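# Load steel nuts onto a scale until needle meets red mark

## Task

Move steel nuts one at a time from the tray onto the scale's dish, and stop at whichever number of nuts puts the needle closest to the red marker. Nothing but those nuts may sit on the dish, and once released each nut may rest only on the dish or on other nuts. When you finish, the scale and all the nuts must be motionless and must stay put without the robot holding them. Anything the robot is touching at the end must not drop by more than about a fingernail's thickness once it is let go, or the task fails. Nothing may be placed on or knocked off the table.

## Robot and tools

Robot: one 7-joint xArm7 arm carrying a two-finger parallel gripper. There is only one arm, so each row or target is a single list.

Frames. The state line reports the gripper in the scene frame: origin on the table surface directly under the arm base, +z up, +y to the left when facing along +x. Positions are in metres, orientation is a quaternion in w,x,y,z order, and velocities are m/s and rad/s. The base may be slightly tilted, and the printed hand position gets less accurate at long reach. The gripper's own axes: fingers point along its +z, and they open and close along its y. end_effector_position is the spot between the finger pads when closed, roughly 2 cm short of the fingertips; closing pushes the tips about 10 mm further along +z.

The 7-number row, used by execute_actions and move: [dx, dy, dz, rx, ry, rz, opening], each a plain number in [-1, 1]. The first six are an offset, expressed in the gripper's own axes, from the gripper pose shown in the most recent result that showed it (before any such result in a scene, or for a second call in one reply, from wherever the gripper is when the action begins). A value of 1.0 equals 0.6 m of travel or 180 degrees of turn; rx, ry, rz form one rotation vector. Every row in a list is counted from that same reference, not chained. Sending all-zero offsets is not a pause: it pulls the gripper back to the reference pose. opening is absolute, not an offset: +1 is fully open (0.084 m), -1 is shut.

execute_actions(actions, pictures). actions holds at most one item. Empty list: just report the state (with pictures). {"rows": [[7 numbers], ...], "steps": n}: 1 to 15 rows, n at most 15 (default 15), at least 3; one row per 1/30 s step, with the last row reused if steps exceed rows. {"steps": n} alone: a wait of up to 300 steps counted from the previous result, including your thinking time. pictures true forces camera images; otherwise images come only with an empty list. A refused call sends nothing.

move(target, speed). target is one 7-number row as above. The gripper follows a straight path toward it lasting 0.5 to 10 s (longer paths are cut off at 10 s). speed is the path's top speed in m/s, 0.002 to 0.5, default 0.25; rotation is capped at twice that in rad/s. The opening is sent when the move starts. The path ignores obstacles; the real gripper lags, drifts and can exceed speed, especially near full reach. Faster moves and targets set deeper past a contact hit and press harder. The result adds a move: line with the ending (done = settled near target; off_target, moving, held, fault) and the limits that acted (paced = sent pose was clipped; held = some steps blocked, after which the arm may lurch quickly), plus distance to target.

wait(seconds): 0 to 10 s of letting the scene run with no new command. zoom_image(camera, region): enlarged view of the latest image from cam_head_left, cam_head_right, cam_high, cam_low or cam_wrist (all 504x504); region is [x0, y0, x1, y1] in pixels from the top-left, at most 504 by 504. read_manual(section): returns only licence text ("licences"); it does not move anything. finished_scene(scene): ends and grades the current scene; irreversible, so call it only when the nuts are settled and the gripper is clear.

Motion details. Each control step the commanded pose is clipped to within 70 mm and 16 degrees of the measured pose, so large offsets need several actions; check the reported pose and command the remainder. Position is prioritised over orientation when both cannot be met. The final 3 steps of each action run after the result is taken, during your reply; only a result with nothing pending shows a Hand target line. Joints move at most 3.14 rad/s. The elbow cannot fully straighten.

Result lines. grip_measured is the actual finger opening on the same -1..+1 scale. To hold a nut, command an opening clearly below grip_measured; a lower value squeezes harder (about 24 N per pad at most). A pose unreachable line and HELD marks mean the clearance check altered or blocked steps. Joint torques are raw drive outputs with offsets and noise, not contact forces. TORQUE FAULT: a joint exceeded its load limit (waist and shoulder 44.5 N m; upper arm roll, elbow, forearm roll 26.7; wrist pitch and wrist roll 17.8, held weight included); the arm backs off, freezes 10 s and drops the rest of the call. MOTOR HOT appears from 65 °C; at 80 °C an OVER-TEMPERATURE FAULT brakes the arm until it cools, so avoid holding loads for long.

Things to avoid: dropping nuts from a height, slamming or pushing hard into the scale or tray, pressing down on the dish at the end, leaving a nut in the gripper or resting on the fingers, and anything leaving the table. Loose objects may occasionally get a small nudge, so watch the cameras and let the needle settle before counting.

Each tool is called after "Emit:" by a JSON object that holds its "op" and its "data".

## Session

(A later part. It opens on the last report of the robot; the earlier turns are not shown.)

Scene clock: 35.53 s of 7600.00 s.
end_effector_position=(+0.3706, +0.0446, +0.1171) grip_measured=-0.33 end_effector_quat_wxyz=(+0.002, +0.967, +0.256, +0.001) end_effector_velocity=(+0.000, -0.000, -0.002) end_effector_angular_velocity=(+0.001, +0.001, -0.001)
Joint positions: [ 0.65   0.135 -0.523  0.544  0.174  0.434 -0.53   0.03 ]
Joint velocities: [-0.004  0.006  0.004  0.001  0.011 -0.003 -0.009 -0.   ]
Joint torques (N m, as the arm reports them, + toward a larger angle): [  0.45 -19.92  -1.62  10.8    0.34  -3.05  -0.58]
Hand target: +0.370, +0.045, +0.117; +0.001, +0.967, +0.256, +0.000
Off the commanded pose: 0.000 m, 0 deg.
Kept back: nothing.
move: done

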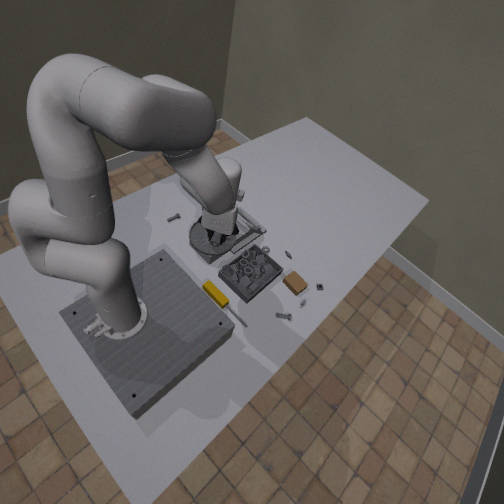

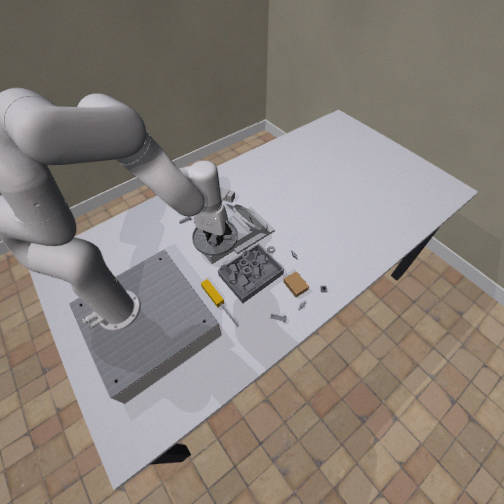

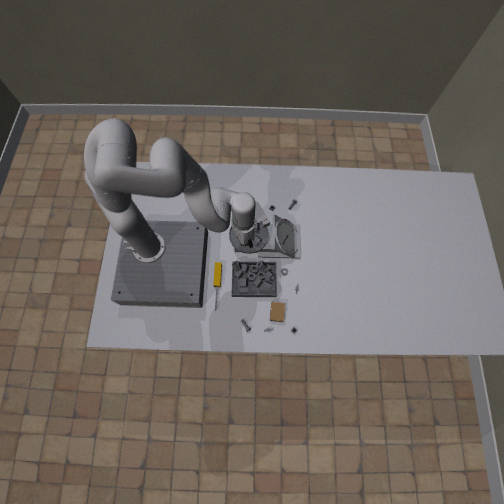

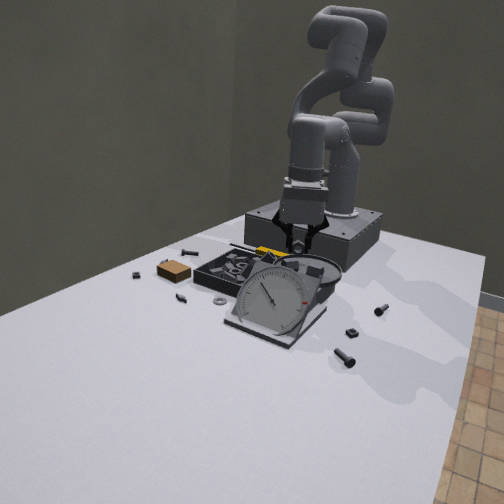

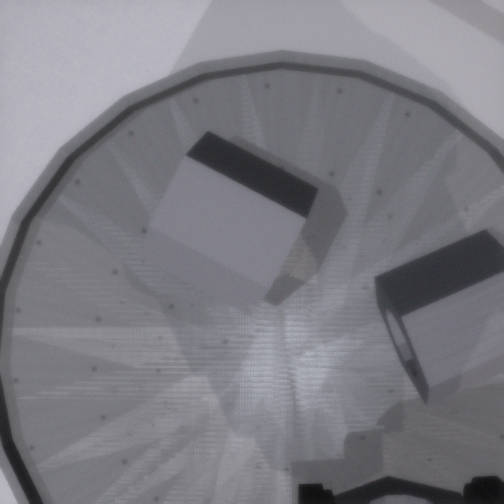

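Needle unchanged, so not touching yet; lower a bit more.

Emit:
{"op": "move", "data": {"target": [0,0,0.02,0,0,0,-0.7], "speed": 0.03}}

Emit:
{"op": "execute_actions", "data": {"actions": [{"rows":[[0,0,0,0,0,0,0.05]],"steps":10}]}}

Emit:
{"op": "move", "data": {"target": [0,0,-0.27,0,0,-0.333,0.2]}}

Emit:
{"op": "move", "data": {"target": [-0.2,0.07,0,0,0,0,0.2]}}

Scene clock: 36.53 s of 7600.00 s.
end_effector_position=(+0.3706, +0.0446, +0.1052) grip_measured=-0.33 end_effector_quat_wxyz=(+0.002, +0.967, +0.256, +0.001) end_effector_velocity=(+0.001, +0.000, -0.000) end_effector_angular_velocity=(+0.001, -0.002, +0.001)
Joint positions: [ 0.635  0.18  -0.497  0.546  0.236  0.399 -0.575  0.03 ]
Joint velocities: [-0.002  0.003  0.003  0.002  0.006 -0.004 -0.005  0.   ]
Joint torques (N m, as the arm reports them, + toward a larger angle): [  0.08 -21.2   -2.02  10.2    0.35  -2.99  -0.58]
Hand target: +0.371, +0.045, +0.105; +0.002, +0.967, +0.256, +0.001
Off the commanded pose: 0.000 m, 0 deg.
Kept back: nothing.
move: done

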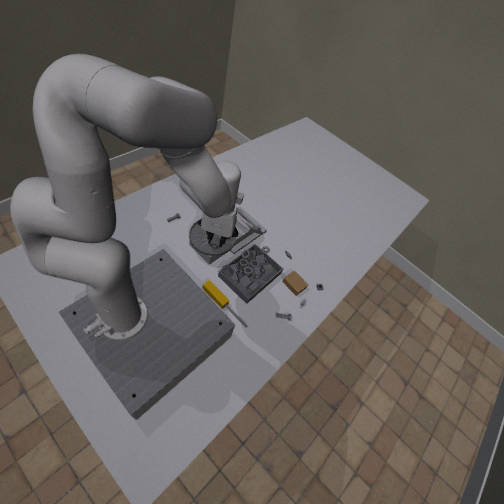

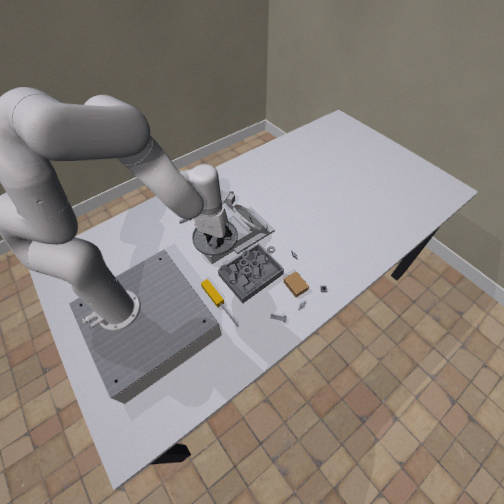

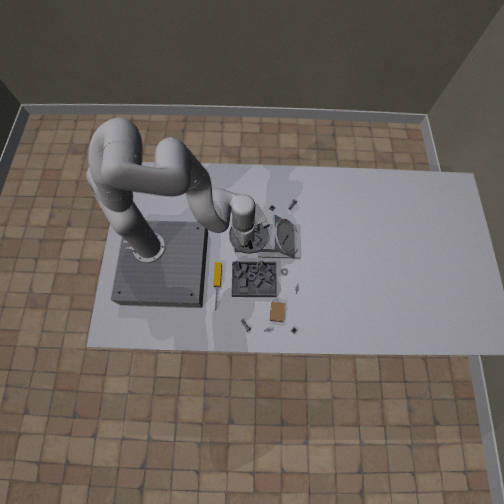

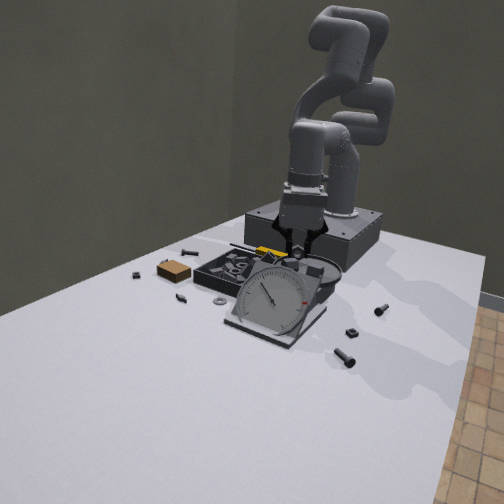

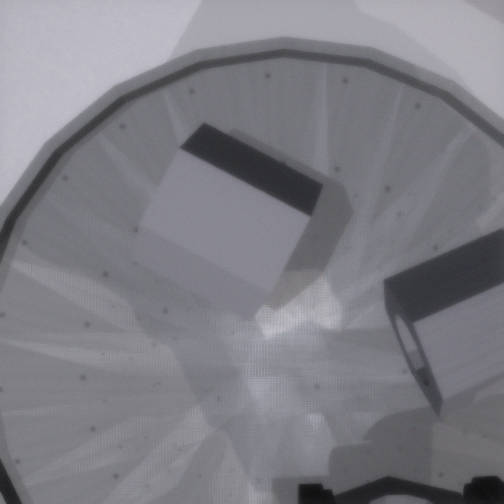

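Scene clock: 36.77 s of 7600.00 s.
end_effector_position=(+0.3709, +0.0446, +0.1054) grip_measured=+0.04 end_effector_quat_wxyz=(+0.002, +0.967, +0.256, +0.001) end_effector_velocity=(-0.002, -0.001, -0.002) end_effector_angular_velocity=(-0.002, +0.005, -0.000)
Joint positions: [ 0.635  0.18  -0.497  0.546  0.236  0.399 -0.575  0.046]
Joint velocities: [ 0.     0.002 -0.    -0.003  0.     0.     0.     0.   ]
Joint torques (N m, as the arm reports them, + toward a larger angle): [  0.27 -20.19  -1.95  10.07   0.39  -2.86  -0.52]
Steps of this call (steps 1 to 7: the first 7 steps of this action). Readings (end_effector_position):
1: (+0.3706, +0.0446, +0.1052)
2: (+0.3707, +0.0446, +0.1052)
4: (+0.3709, +0.0446, +0.1054)
7: the state above

Scene clock: 39.53 s of 7600.00 s.
end_effector_position=(+0.3704, +0.0449, +0.2673) grip_measured=+0.19 end_effector_quat_wxyz=(+0.001, +0.710, +0.704, -0.000) end_effector_velocity=(+0.001, -0.000, +0.002) end_effector_angular_velocity=(+0.004, -0.002, +0.003)
Joint positions: [ 0.661 -0.297 -0.542  0.682 -0.18   0.949 -1.302  0.052]
Joint velocities: [-0.001 -0.003 -0.001  0.004  0.002  0.004 -0.007 -0.   ]
Joint torques (N m, as the arm reports them, + toward a larger angle): [  0.31 -12.66   4.05  14.19   0.56  -2.59  -0.58]
Hand target: +0.371, +0.045, +0.268; +0.002, +0.710, +0.705, -0.000
Off your previous action's commanded pose: 0.000 m, 0 deg at its last step (step 3 of this call).
Off the commanded pose: 0.000 m, 0 deg.
Kept back: nothing.
move: done

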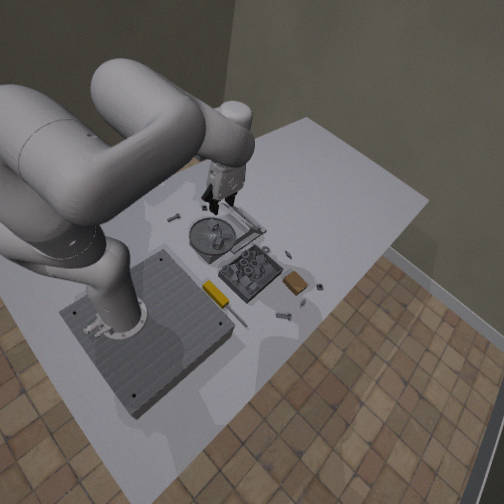

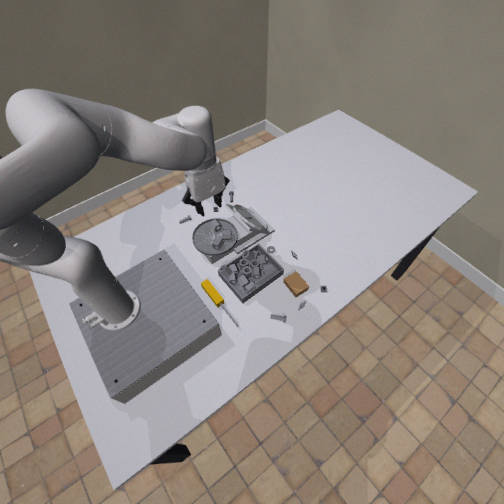

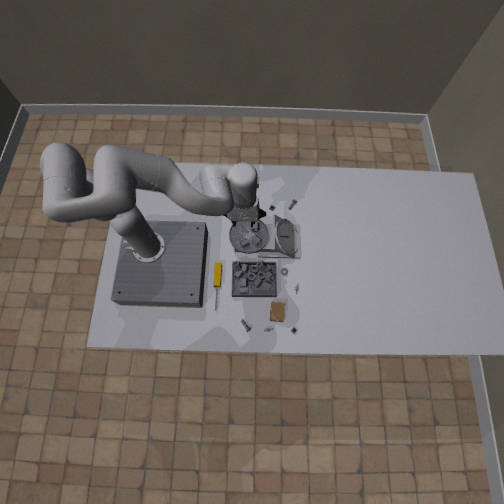

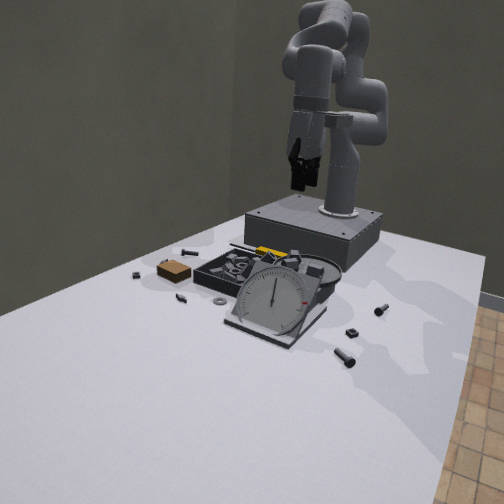

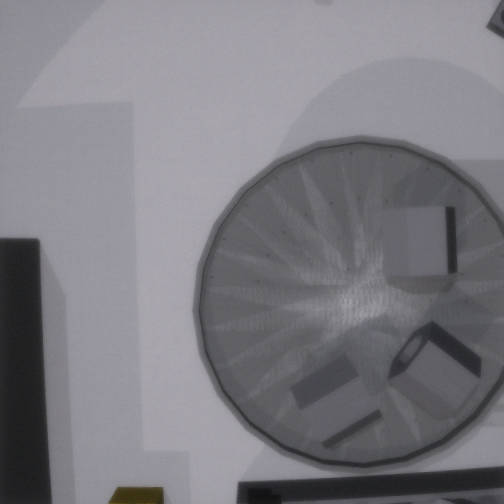

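Scene clock: 40.53 s of 7600.00 s.
end_effector_position=(+0.4117, -0.0750, +0.2677) grip_measured=+0.19 end_effector_quat_wxyz=(+0.002, +0.709, +0.705, -0.001) end_effector_velocity=(+0.001, -0.006, +0.001) end_effector_angular_velocity=(+0.003, +0.000, -0.006)
Joint positions: [ 0.577 -0.137 -0.76   0.834 -0.113  0.94  -1.659  0.052]
Joint velocities: [-0.004  0.007 -0.011  0.009  0.009  0.004 -0.014 -0.   ]
Joint torques (N m, as the arm reports them, + toward a larger angle): [  0.47 -13.78   3.06  14.21   0.78  -2.76  -0.61]
Hand target: +0.412, -0.076, +0.268; +0.002, +0.710, +0.705, -0.001
Off the commanded pose: 0.000 m, 0 deg.
Kept back: nothing.
move: done

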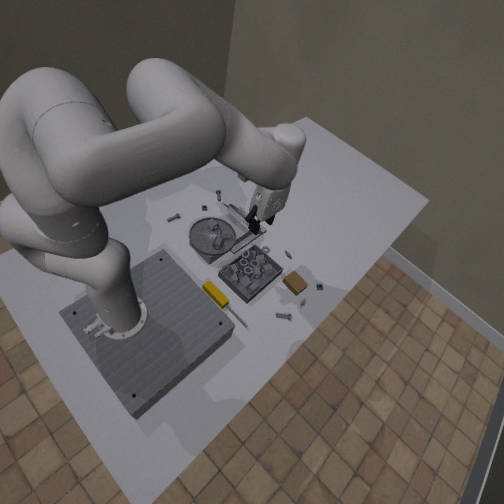

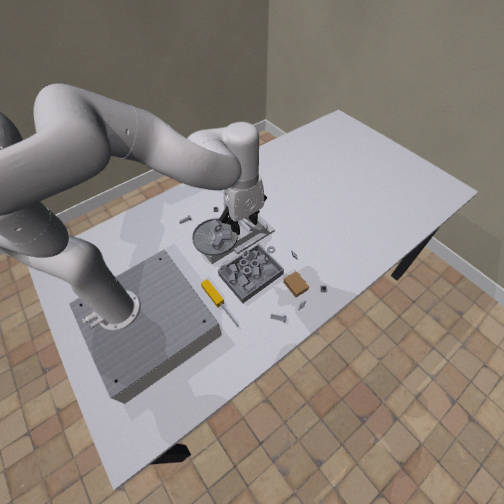

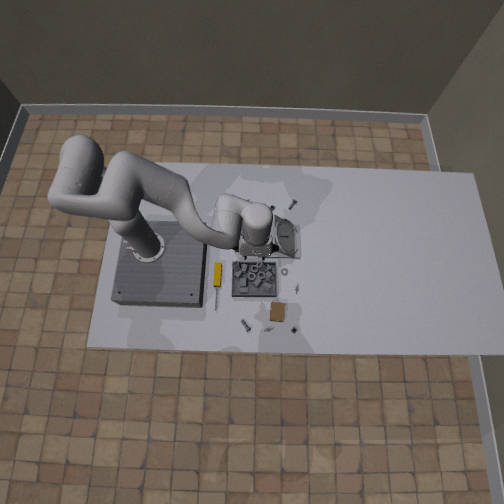

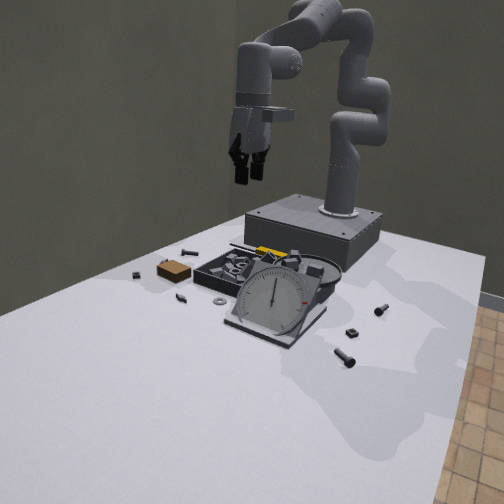

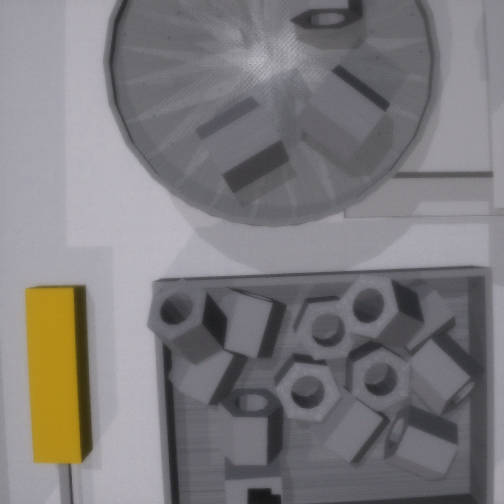

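Emit:
{"op": "move", "data": {"target": [-0.06,-0.056,0.27,0,0,0,0.15]}}

Scene clock: 42.10 s of 7600.00 s.
end_effector_position=(+0.3780, -0.1118, +0.1059) grip_measured=+0.14 end_effector_quat_wxyz=(+0.003, +0.709, +0.705, -0.001) end_effector_velocity=(-0.002, +0.002, -0.003) end_effector_angular_velocity=(+0.007, +0.007, +0.006)
Joint positions: [ 0.45   0.281 -0.698  0.632  0.423  0.453 -2.162  0.05 ]
Joint velocities: [-0.011  0.007  0.014  0.001  0.013  0.004 -0.016  0.   ]
Joint torques (N m, as the arm reports them, + toward a larger angle): [  0.19 -19.64  -4.6   10.01   0.53  -2.87  -0.96]
Hand target: +0.378, -0.112, +0.106; +0.003, +0.709, +0.705, -0.001
Off the commanded pose: 0.000 m, 0 deg.
Kept back: nothing.
move: done

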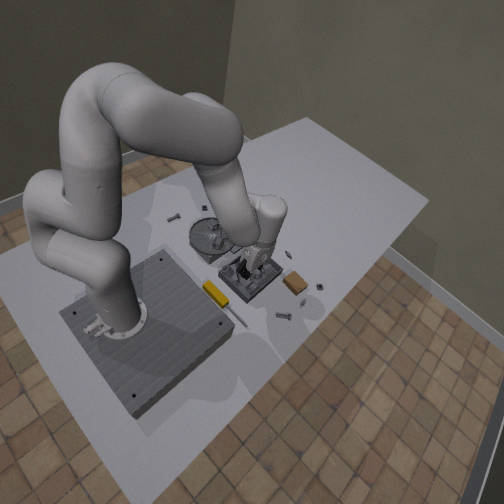

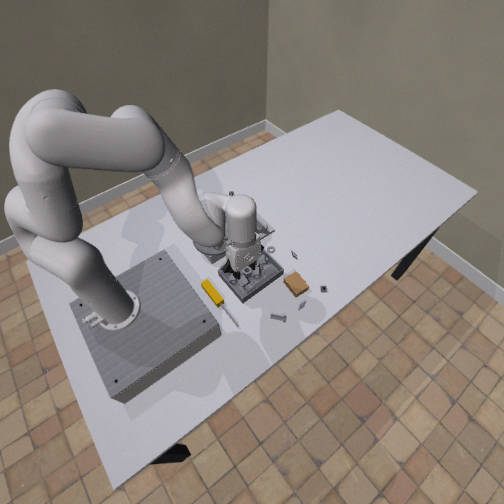

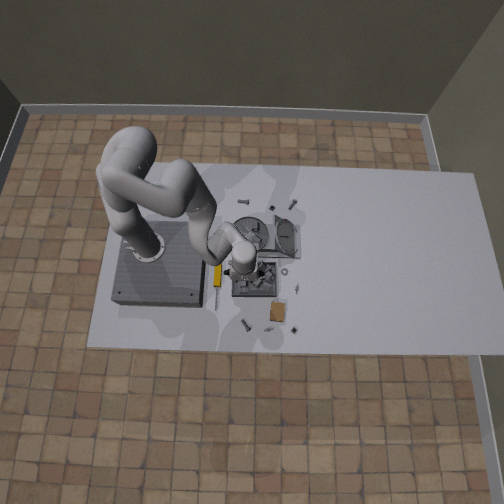

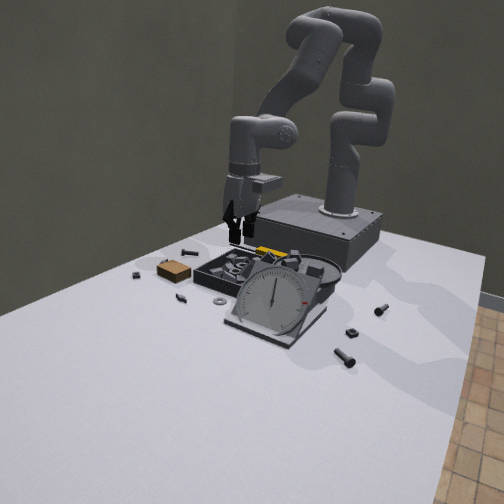

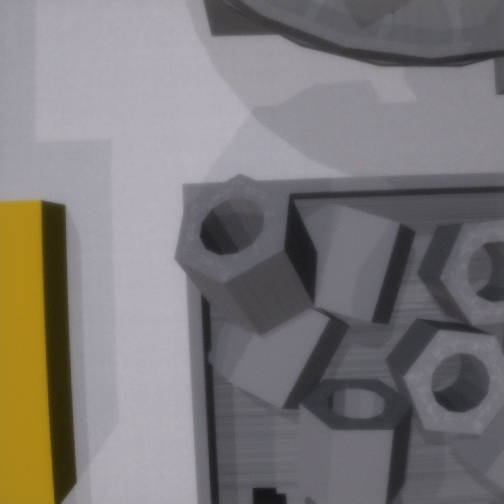

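Emit:
{"op": "move", "data": {"target": [0,0,0.12,0,0,0,0.15], "speed": 0.05}}

Emit:
{"op": "execute_actions", "data": {"actions": [{"rows":[[0,0,0,0,0,0,-0.7]],"steps":12}]}}

Emit:
{"op": "move", "data": {"target": [0,0,-0.24,0,0,0,-0.7], "speed": 0.15}}

Scene clock: 44.20 s of 7600.00 s.
end_effector_position=(+0.3778, -0.1121, +0.0337) grip_measured=+0.14 end_effector_quat_wxyz=(+0.003, +0.709, +0.705, -0.002) end_effector_velocity=(+0.001, -0.001, +0.000) end_effector_angular_velocity=(-0.001, -0.004, -0.002)
Joint positions: [ 0.248  0.519 -0.43   0.7    0.761  0.306 -2.418  0.05 ]
Joint velocities: [-0.003 -0.     0.001  0.002  0.002 -0.002 -0.002  0.   ]
Joint torques (N m, as the arm reports them, + toward a larger angle): [  0.55 -25.57  -5.67   8.04   0.45  -2.61  -0.65]
Hand target: +0.378, -0.112, +0.034; +0.003, +0.709, +0.705, -0.002
Off the commanded pose: 0.000 m, 0 deg.
Kept back: nothing.
move: done

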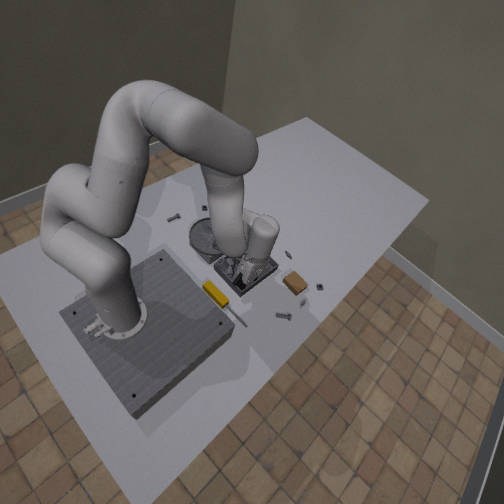

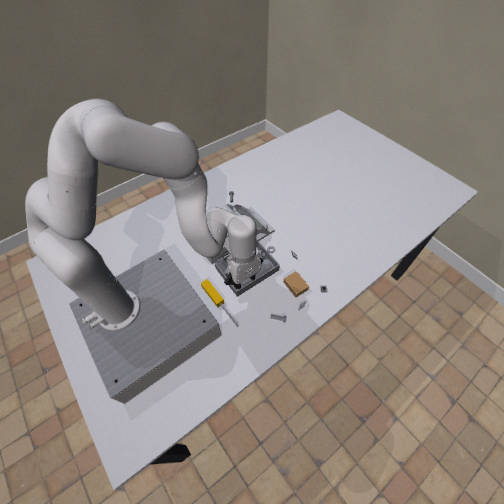

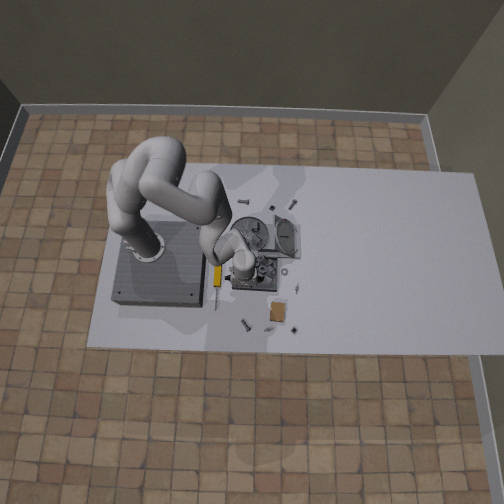

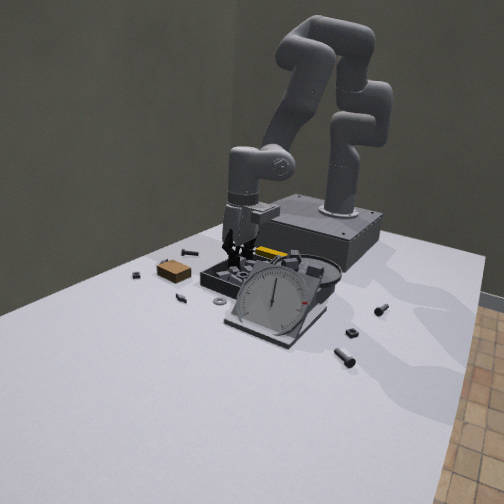

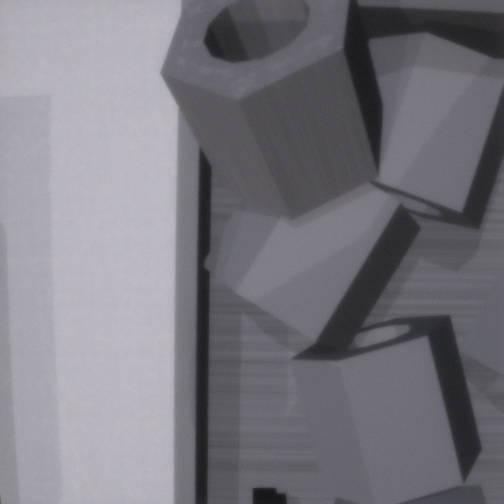

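Scene clock: 44.50 s of 7600.00 s.
end_effector_position=(+0.3780, -0.1121, +0.0338) grip_measured=-0.33 end_effector_quat_wxyz=(+0.003, +0.709, +0.705, -0.002) end_effector_velocity=(-0.000, -0.000, -0.000) end_effector_angular_velocity=(-0.001, +0.001, -0.000)
Joint positions: [ 0.248  0.519 -0.43   0.701  0.761  0.306 -2.418  0.03 ]
Joint velocities: [ 0.     0.001 -0.001 -0.    -0.    -0.     0.    -0.   ]
Joint torques (N m, as the arm reports them, + toward a larger angle): [ -0.35 -25.17  -5.82   7.74   0.42  -2.69  -0.6 ]
Steps of this call (steps 1 to 9: the first 9 steps of this action). Readings (end_effector_position):
1: (+0.3779, -0.1121, +0.0338)
2: (+0.3779, -0.1121, +0.0338)
4: (+0.3780, -0.1120, +0.0338)
8: (+0.3780, -0.1121, +0.0338)
9: the state above

Scene clock: 46.20 s of 7600.00 s.
end_effector_position=(+0.3778, -0.1113, +0.1777) grip_measured=-0.33 end_effector_quat_wxyz=(+0.002, +0.709, +0.705, -0.001) end_effector_velocity=(+0.001, -0.001, +0.002) end_effector_angular_velocity=(-0.004, -0.001, -0.002)
Joint positions: [ 0.476  0.001 -0.78   0.641  0.003  0.644 -1.856  0.03 ]
Joint velocities: [-0.001 -0.007 -0.001  0.002 -0.014  0.005  0.012  0.   ]
Joint torques (N m, as the arm reports them, + toward a larger angle): [  0.48 -15.52  -0.04  12.66   0.59  -2.97  -0.63]
Hand target: +0.378, -0.111, +0.178; +0.003, +0.709, +0.705, -0.001
Off your previous action's commanded pose: 0.000 m, 0 deg at its last step (step 3 of this call).
Off the commanded pose: 0.000 m, 0 deg.
Kept back: nothing.
move: done

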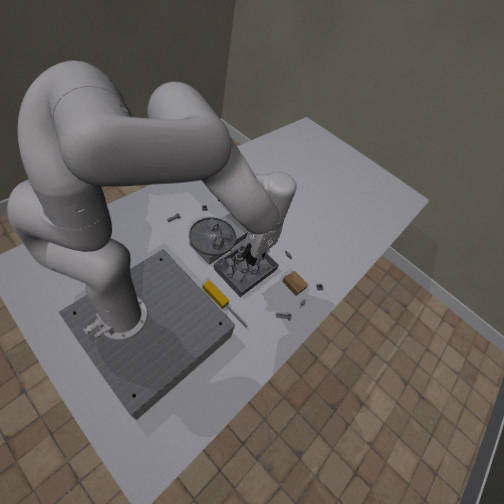

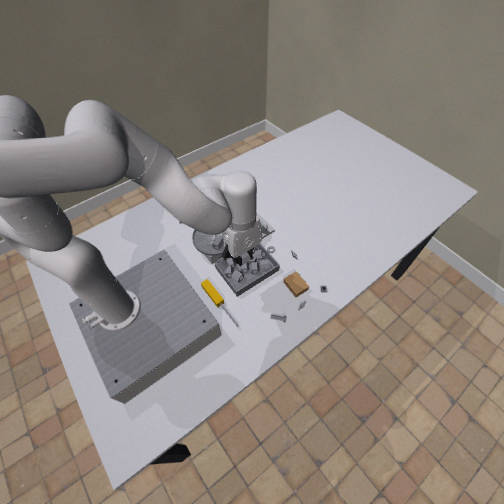

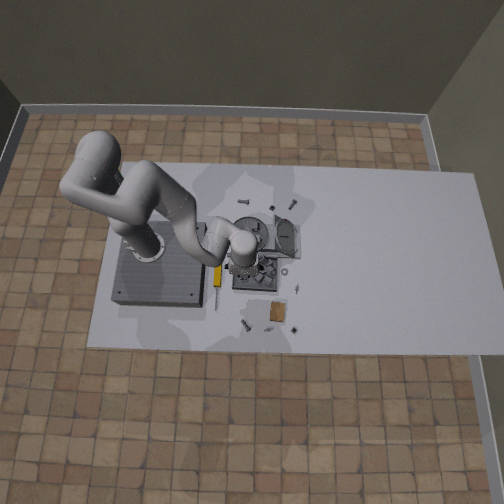

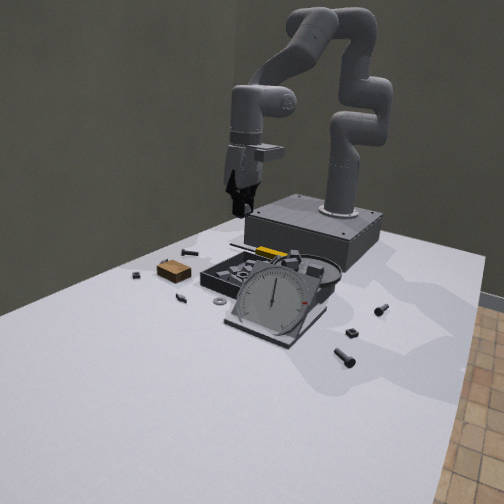

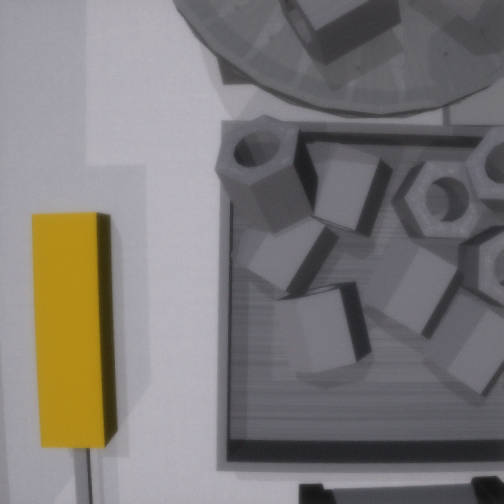

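Emit:
{"op": "zoom_image", "data": {"camera": "cam_low", "region": [150,150,350,350]}}

Emit:
{"op": "zoom_image", "data": {"camera": "cam_head_right", "region": [170,190,330,330]}}

Region (150, 150, 350, 350) of cam_low's 504x504 image, scaled by 2.520, with more detail than that image has.

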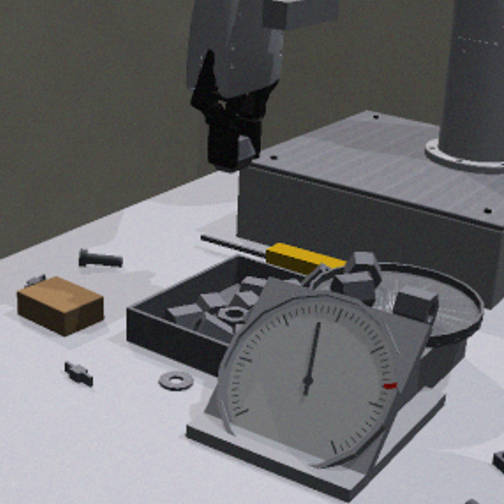

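Region (170, 190, 330, 330) of cam_head_right's 504x504 image, scaled by 3.150, with more detail than that image has; it fills the top 441 rows of this view, and the rest is white.

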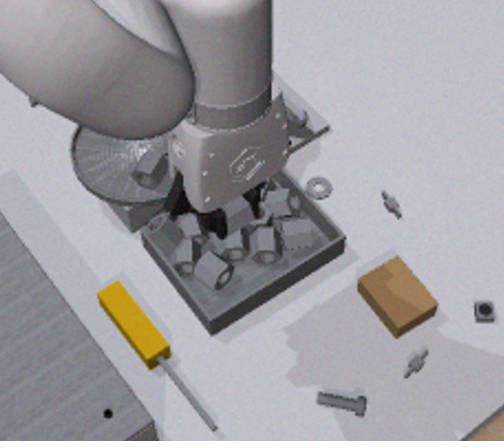

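Emit:
{"op": "move", "data": {"target": [0.369,-0.02,0,0,0,0,-0.7]}}

Emit:
{"op": "move", "data": {"target": [0,0,0.125,0,0,0,-0.7], "speed": 0.05}}

Scene clock: 47.83 s of 7600.00 s.
end_effector_position=(+0.3666, +0.1103, +0.1767) grip_measured=-0.33 end_effector_quat_wxyz=(+0.001, +0.710, +0.705, -0.001) end_effector_velocity=(-0.000, +0.005, -0.000) end_effector_angular_velocity=(-0.001, +0.001, +0.005)
Joint positions: [ 0.744 -0.04  -0.474  0.6   -0.02   0.638 -1.262  0.03 ]
Joint velocities: [ 0.008  0.006  0.006  0.005  0.003  0.001  0.007 -0.   ]
Joint torques (N m, as the arm reports them, + toward a larger angle): [  0.37 -18.94   0.6   12.78   0.52  -3.03  -0.4 ]
Hand target: +0.367, +0.111, +0.177; +0.001, +0.709, +0.705, -0.001
Off the commanded pose: 0.000 m, 0 deg.
Kept back: nothing.
move: done

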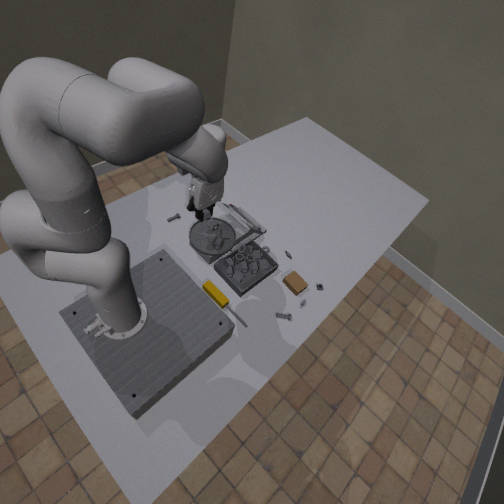

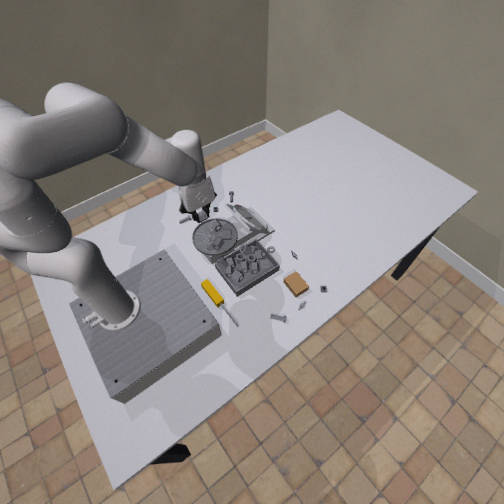

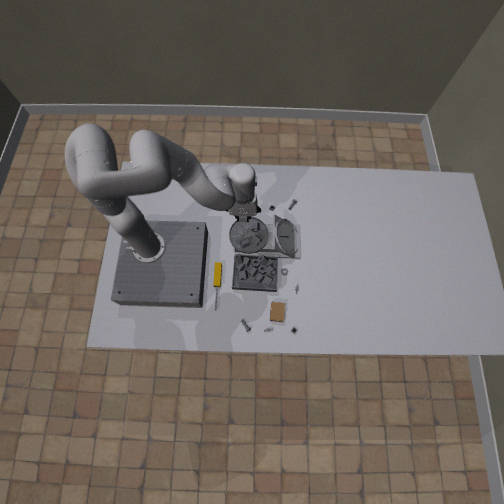

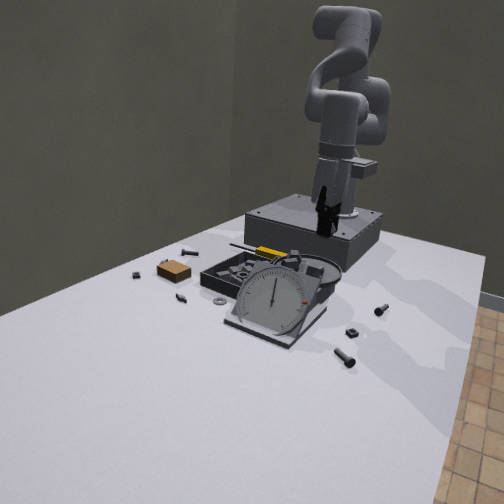

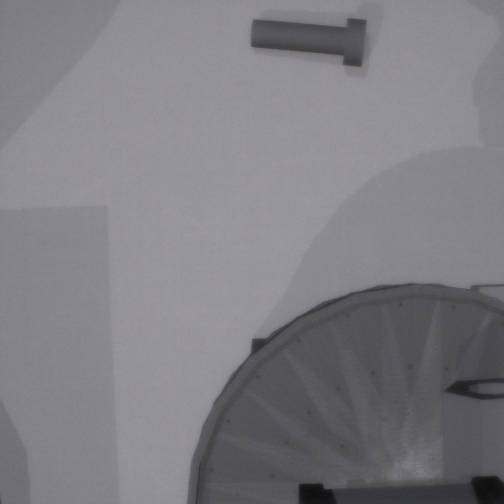

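Scene clock: 49.67 s of 7600.00 s.
end_effector_position=(+0.3666, +0.1102, +0.1017) grip_measured=-0.33 end_effector_quat_wxyz=(+0.001, +0.710, +0.705, -0.000) end_effector_velocity=(+0.000, -0.000, -0.001) end_effector_angular_velocity=(+0.001, -0.000, +0.001)
Joint positions: [ 0.721  0.208 -0.414  0.58   0.232  0.4   -1.446  0.03 ]
Joint velocities: [-0.004  0.004  0.004  0.001  0.008 -0.004 -0.008  0.   ]
Joint torques (N m, as the arm reports them, + toward a larger angle): [  0.45 -22.68  -2.08  10.35   0.46  -2.96  -0.62]
Hand target: +0.366, +0.110, +0.101; +0.001, +0.710, +0.705, -0.001
Off the commanded pose: 0.000 m, 0 deg.
Kept back: nothing.
move: done

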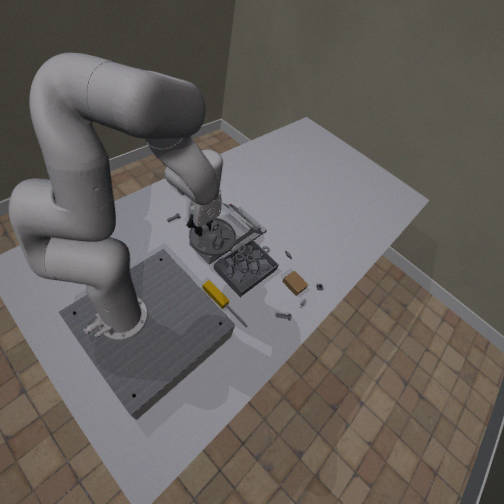

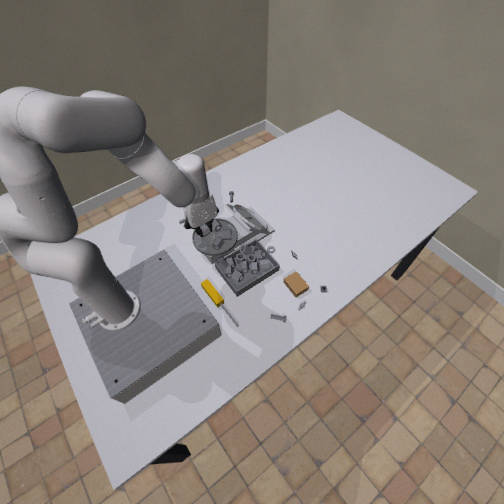

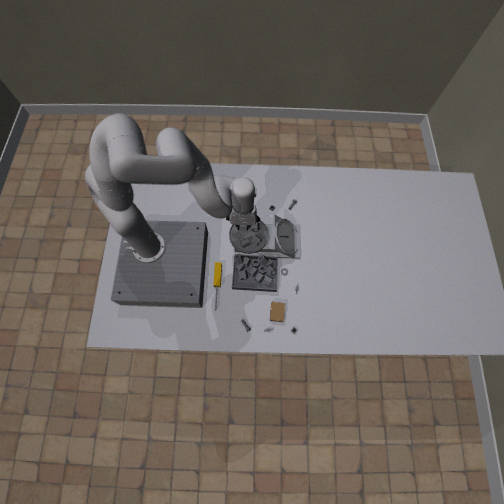

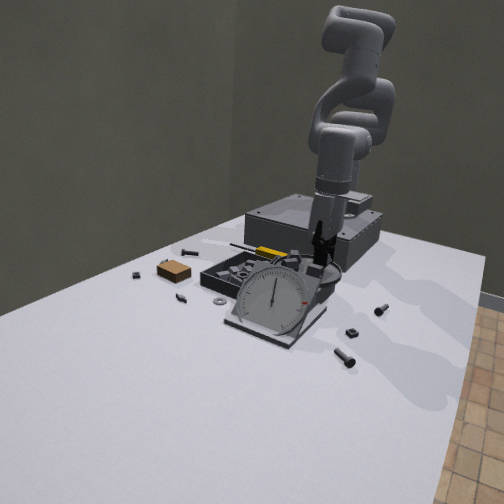

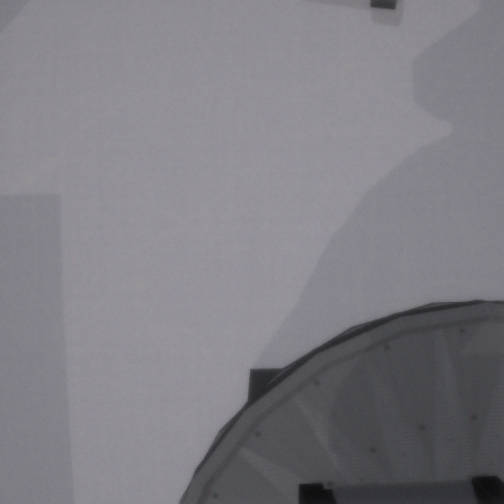

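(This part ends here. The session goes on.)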